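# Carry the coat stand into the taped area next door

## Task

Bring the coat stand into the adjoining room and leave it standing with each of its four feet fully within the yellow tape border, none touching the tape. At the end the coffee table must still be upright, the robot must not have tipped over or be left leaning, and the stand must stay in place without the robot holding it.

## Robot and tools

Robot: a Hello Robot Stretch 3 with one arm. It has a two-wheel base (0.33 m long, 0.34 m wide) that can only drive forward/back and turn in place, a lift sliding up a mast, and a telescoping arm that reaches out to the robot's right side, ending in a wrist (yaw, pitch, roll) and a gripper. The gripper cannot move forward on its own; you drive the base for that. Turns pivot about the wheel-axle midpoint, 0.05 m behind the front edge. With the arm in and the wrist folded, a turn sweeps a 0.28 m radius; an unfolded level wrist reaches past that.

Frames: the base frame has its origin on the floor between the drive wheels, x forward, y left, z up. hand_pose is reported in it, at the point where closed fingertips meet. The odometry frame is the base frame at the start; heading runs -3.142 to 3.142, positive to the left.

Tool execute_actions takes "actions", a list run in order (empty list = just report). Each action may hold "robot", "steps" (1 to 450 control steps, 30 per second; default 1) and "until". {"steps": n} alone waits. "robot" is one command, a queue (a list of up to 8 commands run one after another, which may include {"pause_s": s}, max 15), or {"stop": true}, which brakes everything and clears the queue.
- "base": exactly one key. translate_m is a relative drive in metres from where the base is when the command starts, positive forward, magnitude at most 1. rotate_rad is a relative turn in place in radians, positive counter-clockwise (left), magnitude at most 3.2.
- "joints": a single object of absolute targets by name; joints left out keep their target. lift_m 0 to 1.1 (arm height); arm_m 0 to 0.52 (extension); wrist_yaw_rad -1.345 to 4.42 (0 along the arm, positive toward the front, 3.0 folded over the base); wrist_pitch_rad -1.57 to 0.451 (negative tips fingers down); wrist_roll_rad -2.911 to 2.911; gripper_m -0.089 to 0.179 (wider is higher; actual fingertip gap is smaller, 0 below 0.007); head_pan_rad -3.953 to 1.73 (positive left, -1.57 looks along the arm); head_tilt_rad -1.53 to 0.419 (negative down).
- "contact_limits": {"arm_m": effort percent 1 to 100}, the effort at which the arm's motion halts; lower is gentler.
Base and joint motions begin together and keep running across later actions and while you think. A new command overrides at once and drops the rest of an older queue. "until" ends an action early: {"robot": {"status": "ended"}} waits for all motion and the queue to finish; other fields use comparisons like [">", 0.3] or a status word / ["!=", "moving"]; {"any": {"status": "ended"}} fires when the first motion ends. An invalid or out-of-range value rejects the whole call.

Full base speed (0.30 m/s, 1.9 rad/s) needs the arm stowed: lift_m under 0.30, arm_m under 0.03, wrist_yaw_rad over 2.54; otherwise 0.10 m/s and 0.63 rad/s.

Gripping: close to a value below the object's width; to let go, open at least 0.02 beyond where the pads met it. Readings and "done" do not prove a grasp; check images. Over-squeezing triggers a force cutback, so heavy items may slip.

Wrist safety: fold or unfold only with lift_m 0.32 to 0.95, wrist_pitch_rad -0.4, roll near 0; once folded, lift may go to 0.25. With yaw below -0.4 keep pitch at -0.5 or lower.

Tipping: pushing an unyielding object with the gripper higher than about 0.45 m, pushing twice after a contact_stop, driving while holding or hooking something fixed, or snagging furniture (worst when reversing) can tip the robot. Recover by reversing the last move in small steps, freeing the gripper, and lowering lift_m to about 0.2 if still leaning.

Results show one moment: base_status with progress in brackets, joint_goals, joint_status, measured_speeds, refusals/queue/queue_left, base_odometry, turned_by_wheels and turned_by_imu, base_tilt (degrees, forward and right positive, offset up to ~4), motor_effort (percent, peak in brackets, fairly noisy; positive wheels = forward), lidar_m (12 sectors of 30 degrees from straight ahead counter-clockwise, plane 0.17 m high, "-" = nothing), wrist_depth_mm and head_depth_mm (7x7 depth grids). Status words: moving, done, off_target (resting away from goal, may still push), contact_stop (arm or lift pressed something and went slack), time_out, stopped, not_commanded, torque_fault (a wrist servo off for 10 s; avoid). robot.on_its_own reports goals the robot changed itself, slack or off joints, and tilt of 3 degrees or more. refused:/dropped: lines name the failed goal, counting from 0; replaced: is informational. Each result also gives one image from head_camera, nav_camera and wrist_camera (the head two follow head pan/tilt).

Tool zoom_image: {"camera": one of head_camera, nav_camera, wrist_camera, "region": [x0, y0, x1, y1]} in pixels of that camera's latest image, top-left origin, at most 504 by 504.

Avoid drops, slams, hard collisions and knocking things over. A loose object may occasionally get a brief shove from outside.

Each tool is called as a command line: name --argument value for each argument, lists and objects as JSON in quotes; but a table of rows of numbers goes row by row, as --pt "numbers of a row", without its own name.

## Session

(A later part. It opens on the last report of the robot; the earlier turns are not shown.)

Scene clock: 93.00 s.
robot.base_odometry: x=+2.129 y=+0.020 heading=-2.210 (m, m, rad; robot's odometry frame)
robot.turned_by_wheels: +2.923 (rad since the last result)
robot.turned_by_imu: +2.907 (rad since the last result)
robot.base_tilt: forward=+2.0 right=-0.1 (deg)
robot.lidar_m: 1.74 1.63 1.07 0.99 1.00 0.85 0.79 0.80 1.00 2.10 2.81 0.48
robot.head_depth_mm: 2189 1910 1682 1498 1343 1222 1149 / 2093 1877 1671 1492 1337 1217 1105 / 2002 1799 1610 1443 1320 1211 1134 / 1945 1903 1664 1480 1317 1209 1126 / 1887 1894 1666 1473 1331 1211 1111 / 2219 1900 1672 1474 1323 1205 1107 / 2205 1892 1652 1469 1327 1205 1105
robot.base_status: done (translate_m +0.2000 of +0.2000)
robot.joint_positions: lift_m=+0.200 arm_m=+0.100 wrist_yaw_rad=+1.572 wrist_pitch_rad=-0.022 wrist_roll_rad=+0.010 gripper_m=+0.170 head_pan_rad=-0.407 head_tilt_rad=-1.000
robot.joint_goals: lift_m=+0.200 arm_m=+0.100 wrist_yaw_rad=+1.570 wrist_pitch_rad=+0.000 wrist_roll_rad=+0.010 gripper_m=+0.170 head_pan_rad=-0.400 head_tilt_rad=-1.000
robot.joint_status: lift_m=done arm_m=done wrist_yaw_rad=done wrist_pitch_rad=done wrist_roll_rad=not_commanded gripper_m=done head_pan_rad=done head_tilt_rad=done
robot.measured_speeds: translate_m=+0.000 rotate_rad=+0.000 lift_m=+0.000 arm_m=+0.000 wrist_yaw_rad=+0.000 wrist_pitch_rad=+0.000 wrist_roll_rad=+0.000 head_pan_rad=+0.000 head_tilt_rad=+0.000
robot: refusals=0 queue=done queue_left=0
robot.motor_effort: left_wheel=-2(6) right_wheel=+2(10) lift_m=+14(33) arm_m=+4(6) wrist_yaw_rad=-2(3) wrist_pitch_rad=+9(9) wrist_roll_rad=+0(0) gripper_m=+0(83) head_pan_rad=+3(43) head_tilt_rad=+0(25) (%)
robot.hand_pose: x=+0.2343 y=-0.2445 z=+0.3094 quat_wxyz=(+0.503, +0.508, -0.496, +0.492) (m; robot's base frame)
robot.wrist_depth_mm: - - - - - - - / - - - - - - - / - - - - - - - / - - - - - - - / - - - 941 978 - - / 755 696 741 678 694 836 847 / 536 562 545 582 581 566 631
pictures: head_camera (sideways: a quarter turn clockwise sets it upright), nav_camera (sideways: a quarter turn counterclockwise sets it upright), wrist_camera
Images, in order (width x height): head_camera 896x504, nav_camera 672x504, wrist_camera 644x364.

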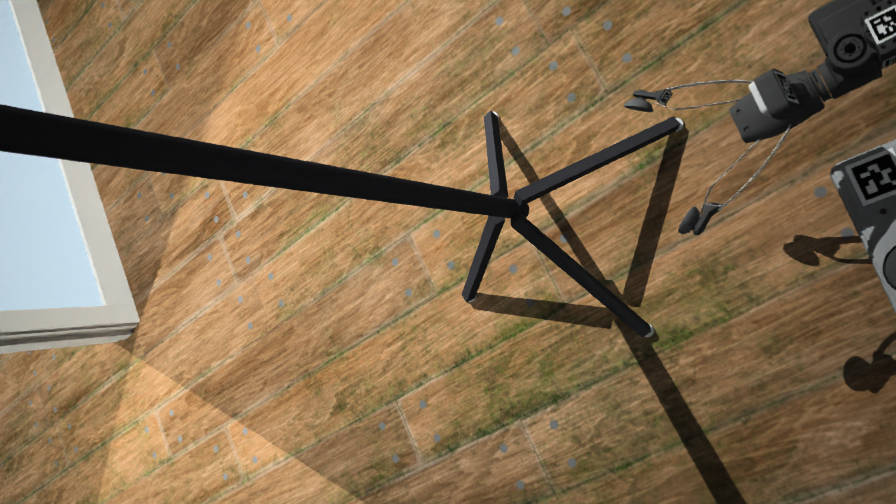

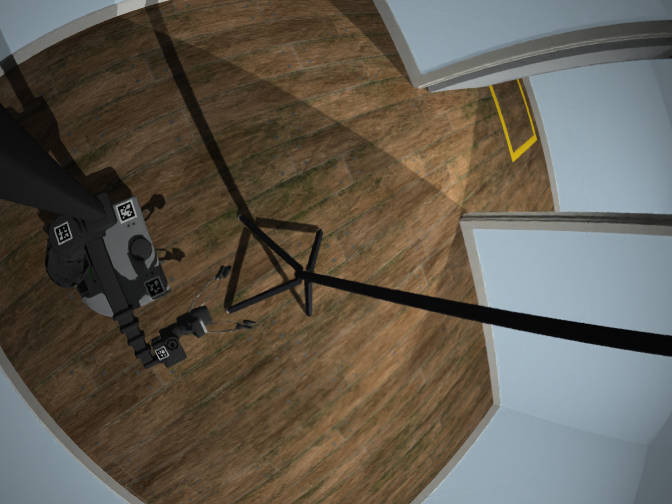

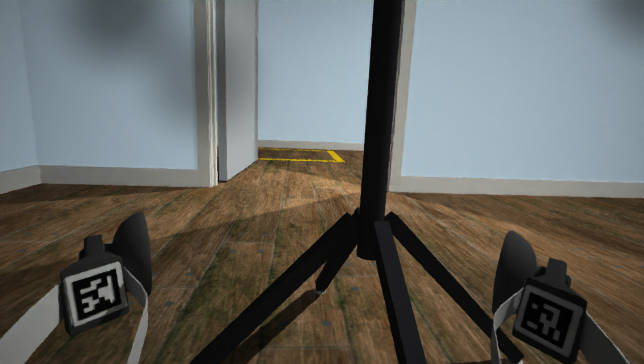

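execute_actions --actions '[{"robot":[{"base":{"rotate_rad":-0.12}},{"base":{"translate_m":0.33}},{"base":{"rotate_rad":0.12},"joints":{"gripper_m":0.05}},{"base":{"translate_m":0.5}}],"steps":450,"until":{"robot":{"status":"ended"}}}]'

Scene clock: 106.90 s.
robot.base_odometry: x=+1.604 y=-0.621 heading=-2.211 (m, m, rad; robot's odometry frame)
robot.turned_by_wheels: -0.001 (rad since the last result)
robot.turned_by_imu: -0.003 (rad since the last result)
robot.base_tilt: forward=+2.0 right=-0.1 (deg)
robot.lidar_m: 1.64 0.97 1.17 1.14 1.15 1.44 1.61 1.63 2.03 0.27 0.17 0.32
robot.head_depth_mm: 1244 1529 1686 1493 1325 1207 1146 / 1158 1405 1639 1489 1340 1168 1105 / 1081 1306 1587 1490 1342 1199 1129 / 2119 1830 1616 1477 1338 1212 1127 / 2221 1897 1654 1485 1332 1215 1110 / 2210 1890 1664 1482 1333 1208 1109 / 2208 1879 1660 1474 1332 1209 1103
robot.base_status: done (translate_m +0.4999 of +0.5000)
robot.joint_positions: lift_m=+0.200 arm_m=+0.100 wrist_yaw_rad=+1.502 wrist_pitch_rad=-0.022 wrist_roll_rad=+0.010 gripper_m=+0.050 head_pan_rad=-0.406 head_tilt_rad=-1.000
robot.joint_goals: lift_m=+0.200 arm_m=+0.100 wrist_yaw_rad=+1.506 wrist_pitch_rad=+0.000 wrist_roll_rad=+0.010 gripper_m=+0.050 head_pan_rad=-0.400 head_tilt_rad=-1.000
robot.joint_status: lift_m=done arm_m=done wrist_yaw_rad=done wrist_pitch_rad=done wrist_roll_rad=not_commanded gripper_m=done head_pan_rad=done head_tilt_rad=done
robot.measured_speeds: translate_m=+0.000 rotate_rad=+0.000 lift_m=+0.000 arm_m=+0.000 wrist_yaw_rad=+0.000 wrist_pitch_rad=+0.000 wrist_roll_rad=+0.000 head_pan_rad=+0.000 head_tilt_rad=+0.000
robot: refusals=0 queue=done queue_left=0
robot.on_its_own: wrist_yaw_rad is held at +1.506, not at your +1.570, by its stall guard, which is not easing now; right_wheel is at rest, and its effort (+21) is outside its rest range (-18 to +18)
robot.motor_effort: left_wheel=-5(5) right_wheel=+21(33) lift_m=+14(14) arm_m=-3(4) wrist_yaw_rad=+4(56) wrist_pitch_rad=+9(9) wrist_roll_rad=+0(0) gripper_m=-6(85) head_pan_rad=+3(3) head_tilt_rad=+0(0) (%)
robot.hand_pose: x=+0.2337 y=-0.2627 z=+0.3094 quat_wxyz=(+0.520, +0.491, -0.514, +0.474) (m; robot's base frame)
robot.wrist_depth_mm: 883 - - - 888 923 969 / 864 - - - 908 959 - / 875 - - - 938 988 - / 886 - - - 961 - - / 874 - 927 - 54 - - / 711 728 48 46 49 815 836 / 558 562 528 47 541 595 614
pictures: head_camera (sideways: a quarter turn clockwise sets it upright), nav_camera (sideways: a quarter turn counterclockwise sets it upright), wrist_camera
Images, in order (width x height): head_camera 896x504, nav_camera 672x504, wrist_camera 644x364.

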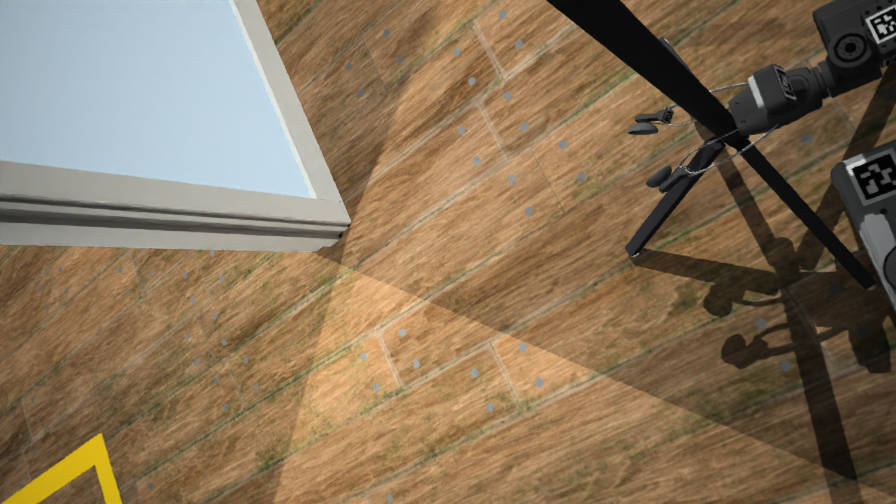

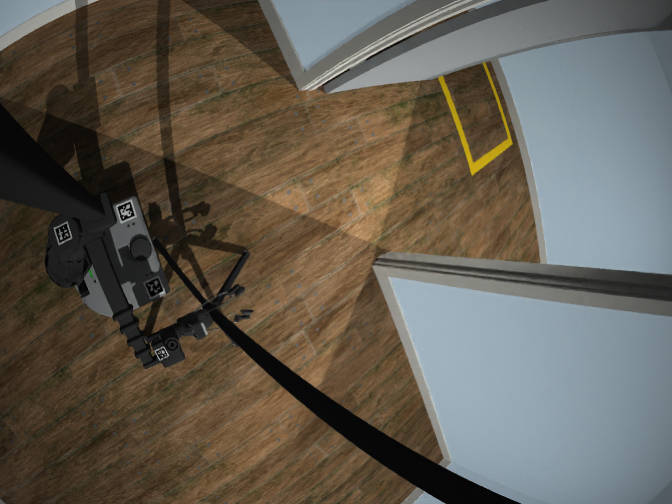

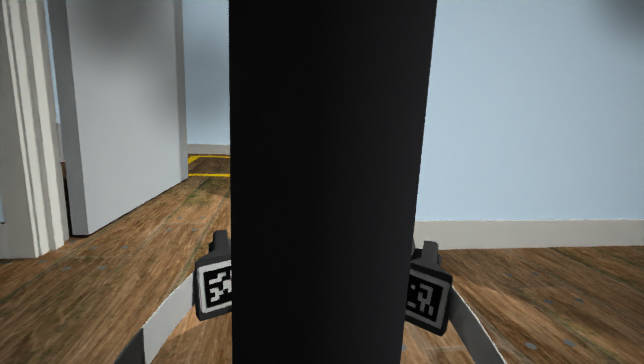

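execute_actions --actions '[{"robot":[{"base":{"rotate_rad":0.11},"joints":{"wrist_yaw_rad":1.58,"head_tilt_rad":-1.2}},{"base":{"translate_m":0.65}}],"steps":450,"until":{"robot":{"status":"ended"}}}]'

Scene clock: 108.33 s.
robot.base_odometry: x=+1.604 y=-0.621 heading=-2.102 (m, m, rad; robot's odometry frame)
robot.turned_by_wheels: +0.109 (rad since the last result)
robot.turned_by_imu: +0.106 (rad since the last result)
robot.base_tilt: forward=+1.9 right=+0.0 (deg)
robot.lidar_m: 1.09 0.97 1.19 1.14 1.17 1.58 1.61 1.66 2.23 0.26 0.17 0.32
robot.head_depth_mm: 1304 1532 1454 1338 1251 1204 1121 / 1220 1516 1452 1353 1069 1176 1106 / 1651 1533 1446 1353 1251 1206 - / 1701 1561 1448 1347 1261 1195 - / 1696 1560 1448 1350 1258 1189 - / 1686 1559 1445 1347 1259 1177 1124 / 1698 1551 1440 1338 1254 1178 1110
robot.base_status: off_target (rotate_rad +0.1092 of +0.1100)
robot.joint_positions: lift_m=+0.200 arm_m=+0.100 wrist_yaw_rad=+1.537 wrist_pitch_rad=-0.022 wrist_roll_rad=+0.010 gripper_m=+0.050 head_pan_rad=-0.406 head_tilt_rad=-1.185
robot.joint_goals: lift_m=+0.200 arm_m=+0.100 wrist_yaw_rad=+1.580 wrist_pitch_rad=+0.000 wrist_roll_rad=+0.010 gripper_m=+0.050 head_pan_rad=-0.400 head_tilt_rad=-1.200
robot.joint_status: lift_m=done arm_m=done wrist_yaw_rad=off_target wrist_pitch_rad=done wrist_roll_rad=not_commanded gripper_m=done head_pan_rad=done head_tilt_rad=done
robot.measured_speeds: translate_m=+0.000 rotate_rad=+0.000 lift_m=+0.000 arm_m=+0.000 wrist_yaw_rad=+0.000 wrist_pitch_rad=+0.000 wrist_roll_rad=+0.000 head_pan_rad=+0.000 head_tilt_rad=+0.000
robot: refusals=0 queue=dropped queue_left=0
robot.on_its_own: right_wheel is at rest, and its effort (+22) is outside its rest range (-18 to +18); wrist_yaw_rad is at rest, and its effort (+50) is outside its rest range (-12 to +12)
robot.motor_effort: left_wheel=-7(12) right_wheel=+22(34) lift_m=+14(14) arm_m=-4(4) wrist_yaw_rad=+50(61) wrist_pitch_rad=+9(9) wrist_roll_rad=+0(0) gripper_m=-8(8) head_pan_rad=+3(3) head_tilt_rad=-10(34) (%)
robot.hand_pose: x=+0.2341 y=-0.2539 z=+0.3093 quat_wxyz=(+0.512, +0.499, -0.505, +0.483) (m; robot's base frame)
robot.wrist_depth_mm: 806 932 - - - 823 823 / 824 946 - - 896 847 852 / 847 981 - - 912 859 884 / 884 - - - 894 914 922 / 916 973 474 - 51 887 941 / 716 744 50 46 48 815 830 / 551 559 515 47 53 606 605
pictures: head_camera (sideways: a quarter turn clockwise sets it upright), nav_camera (sideways: a quarter turn counterclockwise sets it upright), wrist_camera
dropped: robot: command 0 of its queue: base: off_target; wrist_yaw_rad: off_target
Images, in order (width x height): head_camera 896x504, nav_camera 672x504, wrist_camera 644x364.

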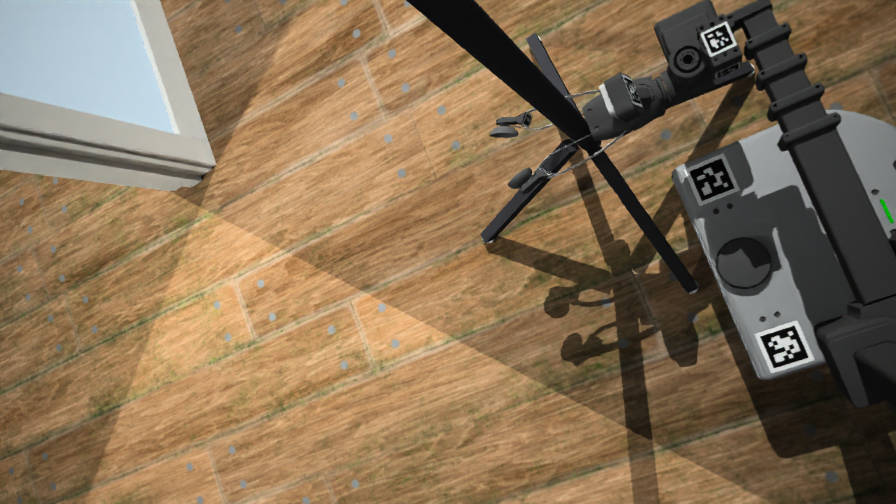

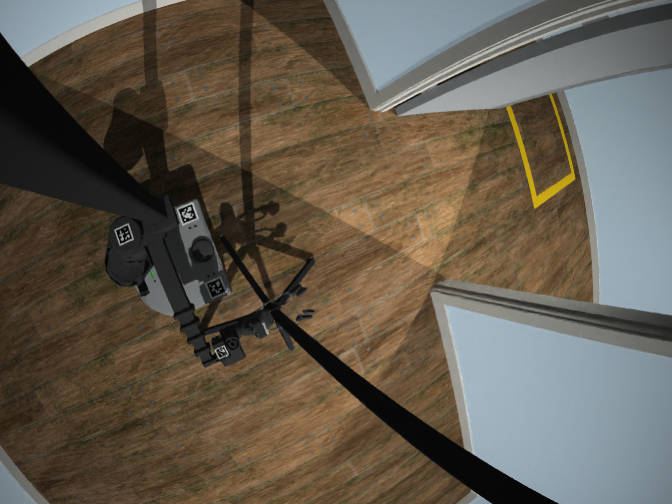

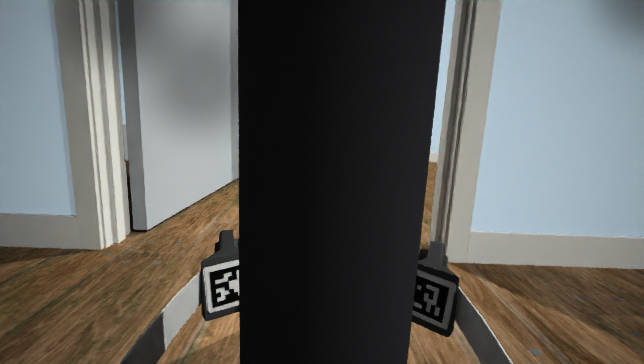

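execute_actions --actions '[{"robot":{"base":{"translate_m":0.65},"joints":{"arm_m":0.065}},"steps":450,"until":{"robot":{"status":"ended"}}}]'

Scene clock: 116.73 s.
robot.base_odometry: x=+1.275 y=-1.181 heading=-2.101 (m, m, rad; robot's odometry frame)
robot.turned_by_wheels: +0.000 (rad since the last result)
robot.turned_by_imu: -0.001 (rad since the last result)
robot.base_tilt: forward=+1.9 right=-0.1 (deg)
robot.lidar_m: 0.99 0.45 0.42 0.98 1.19 1.61 2.25 2.33 2.75 0.23 0.15 0.15
robot.head_depth_mm: 1703 1570 1456 491 1265 1200 1114 / 1699 1573 1450 1348 1235 1174 1104 / 1705 1570 1449 1348 1241 1209 - / 1705 1568 1447 1346 1258 1198 - / 1697 1554 1442 1351 1262 1191 - / 1697 1565 1441 1344 1261 1180 1122 / 1682 1549 1437 1336 1258 1181 1110
robot.base_status: done (translate_m +0.6499 of +0.6500)
robot.joint_positions: lift_m=+0.200 arm_m=+0.065 wrist_yaw_rad=+1.517 wrist_pitch_rad=-0.023 wrist_roll_rad=+0.010 gripper_m=+0.050 head_pan_rad=-0.406 head_tilt_rad=-1.186
robot.joint_goals: lift_m=+0.200 arm_m=+0.065 wrist_yaw_rad=+1.520 wrist_pitch_rad=+0.000 wrist_roll_rad=+0.010 gripper_m=+0.050 head_pan_rad=-0.400 head_tilt_rad=-1.200
robot.joint_status: lift_m=done arm_m=done wrist_yaw_rad=off_target wrist_pitch_rad=done wrist_roll_rad=not_commanded gripper_m=done head_pan_rad=done head_tilt_rad=done
robot.measured_speeds: translate_m=+0.000 rotate_rad=+0.000 lift_m=+0.000 arm_m=+0.000 wrist_yaw_rad=+0.000 wrist_pitch_rad=+0.000 wrist_roll_rad=+0.000 head_pan_rad=+0.000 head_tilt_rad=+0.000
robot: refusals=0 queue=done queue_left=0
robot.on_its_own: wrist_yaw_rad is held at +1.520, not at your +1.580, by its stall guard, which is not easing now; right_wheel is at rest, and its effort (+19) is outside its rest range (-18 to +18)
robot.motor_effort: left_wheel=-4(8) right_wheel=+19(29) lift_m=+14(14) arm_m=-6(12) wrist_yaw_rad=+4(50) wrist_pitch_rad=+9(9) wrist_roll_rad=+0(0) gripper_m=-7(9) head_pan_rad=+3(3) head_tilt_rad=-10(10) (%)
robot.hand_pose: x=+0.2339 y=-0.2242 z=+0.3092 quat_wxyz=(+0.517, +0.494, -0.510, +0.478) (m; robot's base frame)
robot.wrist_depth_mm: 592 850 - - - - - / 604 861 - - - - - / 608 882 - - - - - / 620 909 - - - - - / 618 902 477 - 52 - - / 633 735 49 46 49 807 849 / 556 560 520 47 56 609 621
pictures: head_camera (sideways: a quarter turn clockwise sets it upright), nav_camera (sideways: a quarter turn counterclockwise sets it upright), wrist_camera
Images, in order (width x height): head_camera 896x504, nav_camera 672x504, wrist_camera 644x364.

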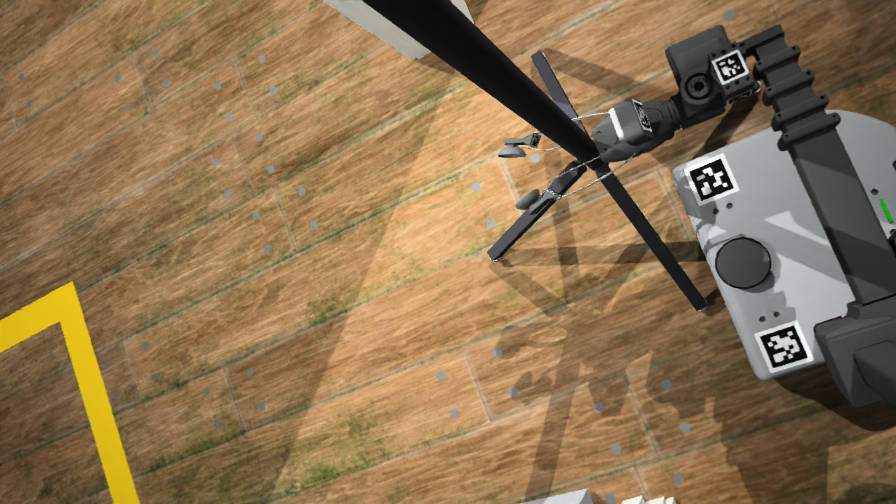

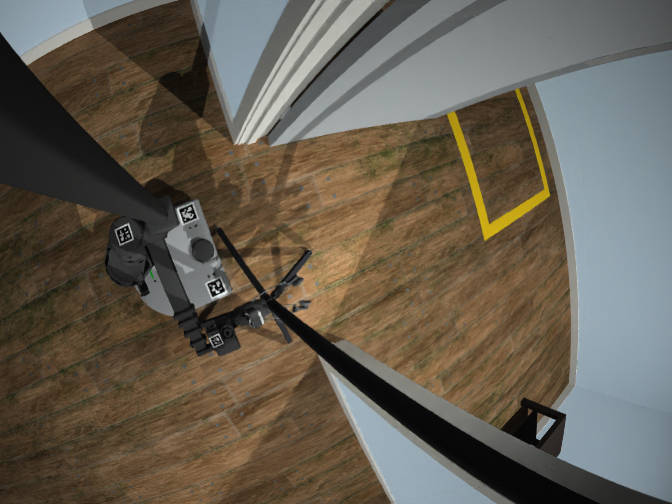

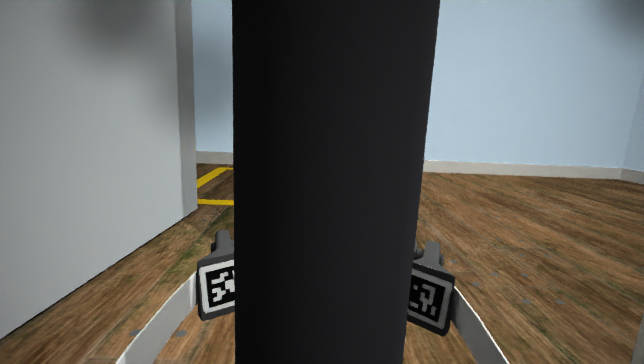

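Clear.

execute_actions --actions '[{"robot":[{"base":{"translate_m":0.6},"joints":{"head_pan_rad":-0.1}},{"base":{"translate_m":0.6}},{"base":{"rotate_rad":0.3}}],"steps":450,"until":{"robot":{"status":"ended"}}},{"steps":150,"until":{"robot":{"status":"ended"}}}]'

Scene clock: 132.80 s.
robot.base_odometry: x=+0.667 y=-2.216 heading=-1.802 (m, m, rad; robot's odometry frame)
robot.turned_by_wheels: +0.299 (rad since the last result)
robot.turned_by_imu: +0.289 (rad since the last result)
robot.base_tilt: forward=+1.9 right=-0.1 (deg)
robot.lidar_m: 1.32 1.35 0.24 0.24 0.29 0.57 3.47 0.99 1.67 0.20 0.33 0.17
robot.head_depth_mm: 1385 1552 1452 1349 1241 1187 1116 / 1416 1555 1451 1352 1251 1175 1106 / 1445 1570 1447 1351 1258 1207 - / 1478 1565 1452 1347 1260 1194 - / 1508 1557 1449 1349 1259 1191 - / 1546 1557 1443 1345 1255 1144 - / 1572 1553 1446 1340 1256 801 910
robot.base_status: done (rotate_rad +0.2994 of +0.3000)
robot.joint_positions: lift_m=+0.200 arm_m=+0.065 wrist_yaw_rad=+1.466 wrist_pitch_rad=-0.023 wrist_roll_rad=+0.010 gripper_m=+0.050 head_pan_rad=-0.107 head_tilt_rad=-1.186
robot.joint_goals: lift_m=+0.200 arm_m=+0.065 wrist_yaw_rad=+1.461 wrist_pitch_rad=+0.000 wrist_roll_rad=+0.010 gripper_m=+0.050 head_pan_rad=-0.100 head_tilt_rad=-1.200
robot.joint_status: lift_m=done arm_m=done wrist_yaw_rad=off_target wrist_pitch_rad=done wrist_roll_rad=not_commanded gripper_m=done head_pan_rad=done head_tilt_rad=done
robot.measured_speeds: translate_m=+0.000 rotate_rad=+0.000 lift_m=+0.000 arm_m=+0.000 wrist_yaw_rad=+0.000 wrist_pitch_rad=+0.000 wrist_roll_rad=+0.000 head_pan_rad=+0.000 head_tilt_rad=+0.000
robot: refusals=0 queue=done queue_left=0
robot.on_its_own: wrist_yaw_rad is held at +1.461, not at your +1.580, by its stall guard, which is not easing now; right_wheel is at rest, and its effort (+20) is outside its rest range (-18 to +18)
robot.motor_effort: left_wheel=-3(10) right_wheel=+20(30) lift_m=+14(14) arm_m=-4(6) wrist_yaw_rad=-6(50) wrist_pitch_rad=+9(9) wrist_roll_rad=+0(0) gripper_m=-6(8) head_pan_rad=+3(25) head_tilt_rad=-9(10) (%)
robot.hand_pose: x=+0.2328 y=-0.2370 z=+0.3091 quat_wxyz=(+0.529, +0.481, -0.522, +0.465) (m; robot's base frame)
robot.wrist_depth_mm: - - - - - - - / - - - - - - - / - - - - - - - / - - - - - - - / - - 887 - 52 - - / 717 739 49 46 48 821 817 / 556 560 517 47 56 611 611
pictures: head_camera (sideways: a quarter turn clockwise sets it upright), nav_camera (sideways: a quarter turn counterclockwise sets it upright), wrist_camera
Images, in order (width x height): head_camera 896x504, nav_camera 672x504, wrist_camera 644x364.

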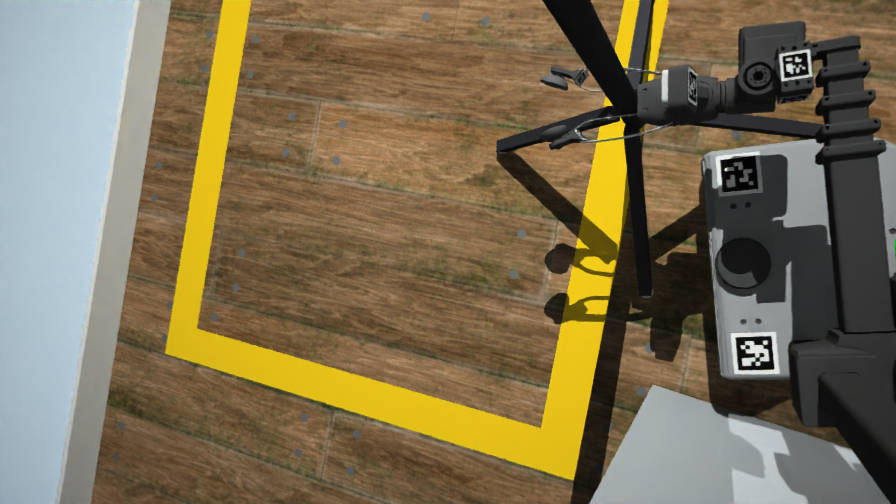

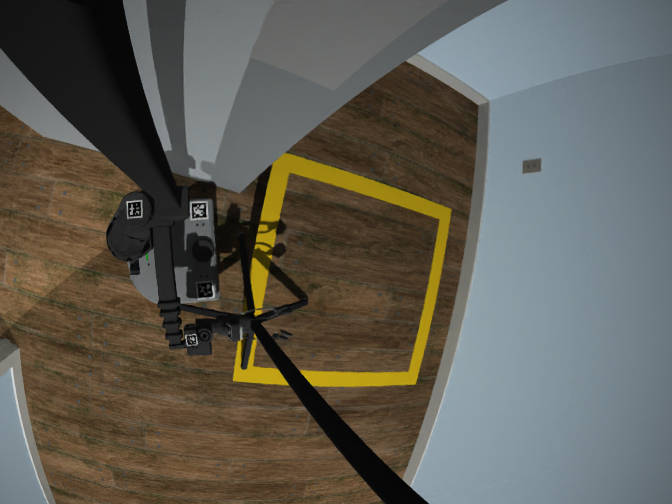

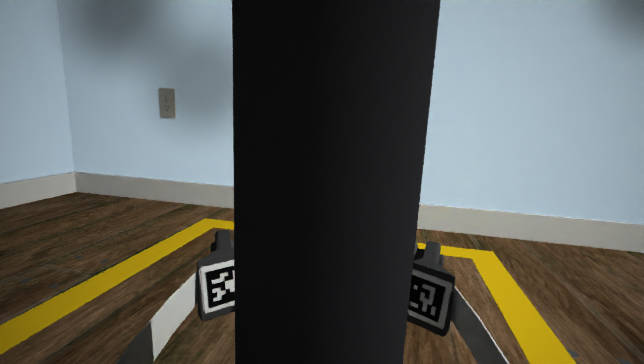

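execute_actions --actions '[{"robot":[{"base":{"translate_m":0.5},"joints":{"head_pan_rad":-0.5}},{"joints":{"gripper_m":0.17}},{"base":{"translate_m":-0.2}}],"steps":450,"until":{"robot":{"status":"ended"}}}]'

Scene clock: 144.93 s.
robot.base_odometry: x=+0.598 y=-2.508 heading=-1.802 (m, m, rad; robot's odometry frame)
robot.turned_by_wheels: +0.001 (rad since the last result)
robot.turned_by_imu: +0.000 (rad since the last result)
robot.base_tilt: forward=+1.9 right=-0.1 (deg)
robot.lidar_m: 1.03 1.19 1.10 1.10 0.25 0.33 1.29 1.28 2.21 2.02 0.30 0.30
robot.head_depth_mm: 1238 1520 1453 1353 1267 1199 1120 / 1204 1494 1454 1350 1268 1187 1109 / 419 543 1417 1343 1267 1204 - / 1149 1422 1447 1323 1261 1205 - / 1129 1388 1445 1346 1242 1193 - / 1100 1350 1436 1344 1255 1182 1115 / 1075 1320 1436 1336 1251 1177 1107
robot.base_status: done (translate_m -0.2000 of -0.2000)
robot.joint_positions: lift_m=+0.200 arm_m=+0.065 wrist_yaw_rad=+1.459 wrist_pitch_rad=-0.022 wrist_roll_rad=+0.010 gripper_m=+0.170 head_pan_rad=-0.493 head_tilt_rad=-1.186
robot.joint_goals: lift_m=+0.200 arm_m=+0.065 wrist_yaw_rad=+1.461 wrist_pitch_rad=+0.000 wrist_roll_rad=+0.010 gripper_m=+0.170 head_pan_rad=-0.500 head_tilt_rad=-1.200
robot.joint_status: lift_m=done arm_m=done wrist_yaw_rad=off_target wrist_pitch_rad=done wrist_roll_rad=not_commanded gripper_m=done head_pan_rad=done head_tilt_rad=done
robot.measured_speeds: translate_m=+0.000 rotate_rad=+0.000 lift_m=+0.000 arm_m=+0.000 wrist_yaw_rad=+0.000 wrist_pitch_rad=+0.000 wrist_roll_rad=+0.000 head_pan_rad=+0.000 head_tilt_rad=+0.000
robot: refusals=0 queue=done queue_left=0
robot.on_its_own: wrist_yaw_rad is held at +1.461, not at your +1.580, by its stall guard, which is not easing now
robot.motor_effort: left_wheel=-1(6) right_wheel=+1(27) lift_m=+14(14) arm_m=-4(4) wrist_yaw_rad=+2(7) wrist_pitch_rad=+9(9) wrist_roll_rad=+0(0) gripper_m=+0(84) head_pan_rad=-3(29) head_tilt_rad=-9(10) (%)
robot.hand_pose: x=+0.2327 y=-0.2387 z=+0.3094 quat_wxyz=(+0.530, +0.479, -0.524, +0.463) (m; robot's base frame)
robot.wrist_depth_mm: - 980 939 859 829 776 744 / - - 959 876 841 791 764 / - - 986 901 894 817 775 / - - - 928 927 836 833 / - - - 954 929 857 830 / 747 700 704 272 800 832 819 / 524 562 537 532 553 581 635
pictures: head_camera (sideways: a quarter turn clockwise sets it upright), nav_camera (sideways: a quarter turn counterclockwise sets it upright), wrist_camera
Images, in order (width x height): head_camera 896x504, nav_camera 672x504, wrist_camera 644x364.

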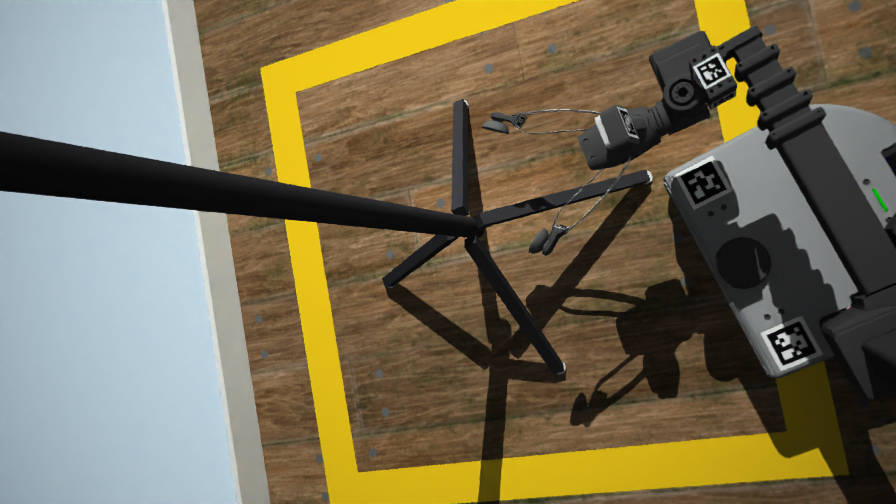

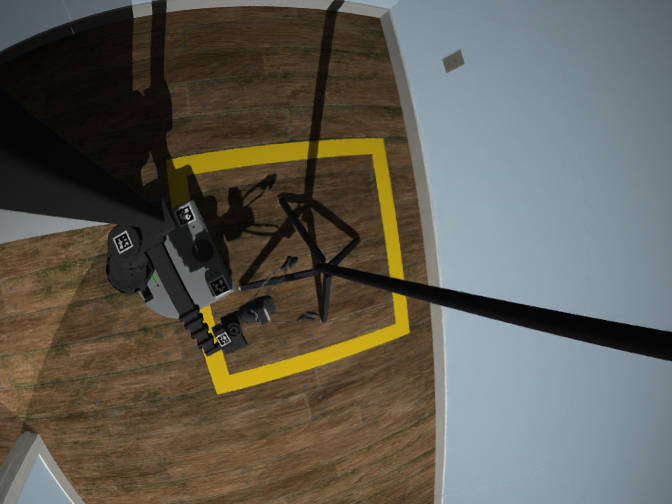

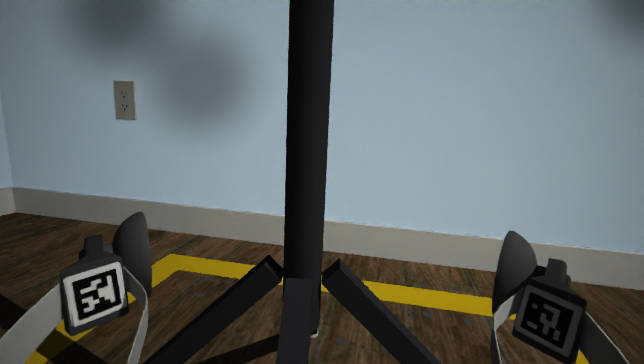

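finished_scene --scene 1

The scene is finished: the task was done.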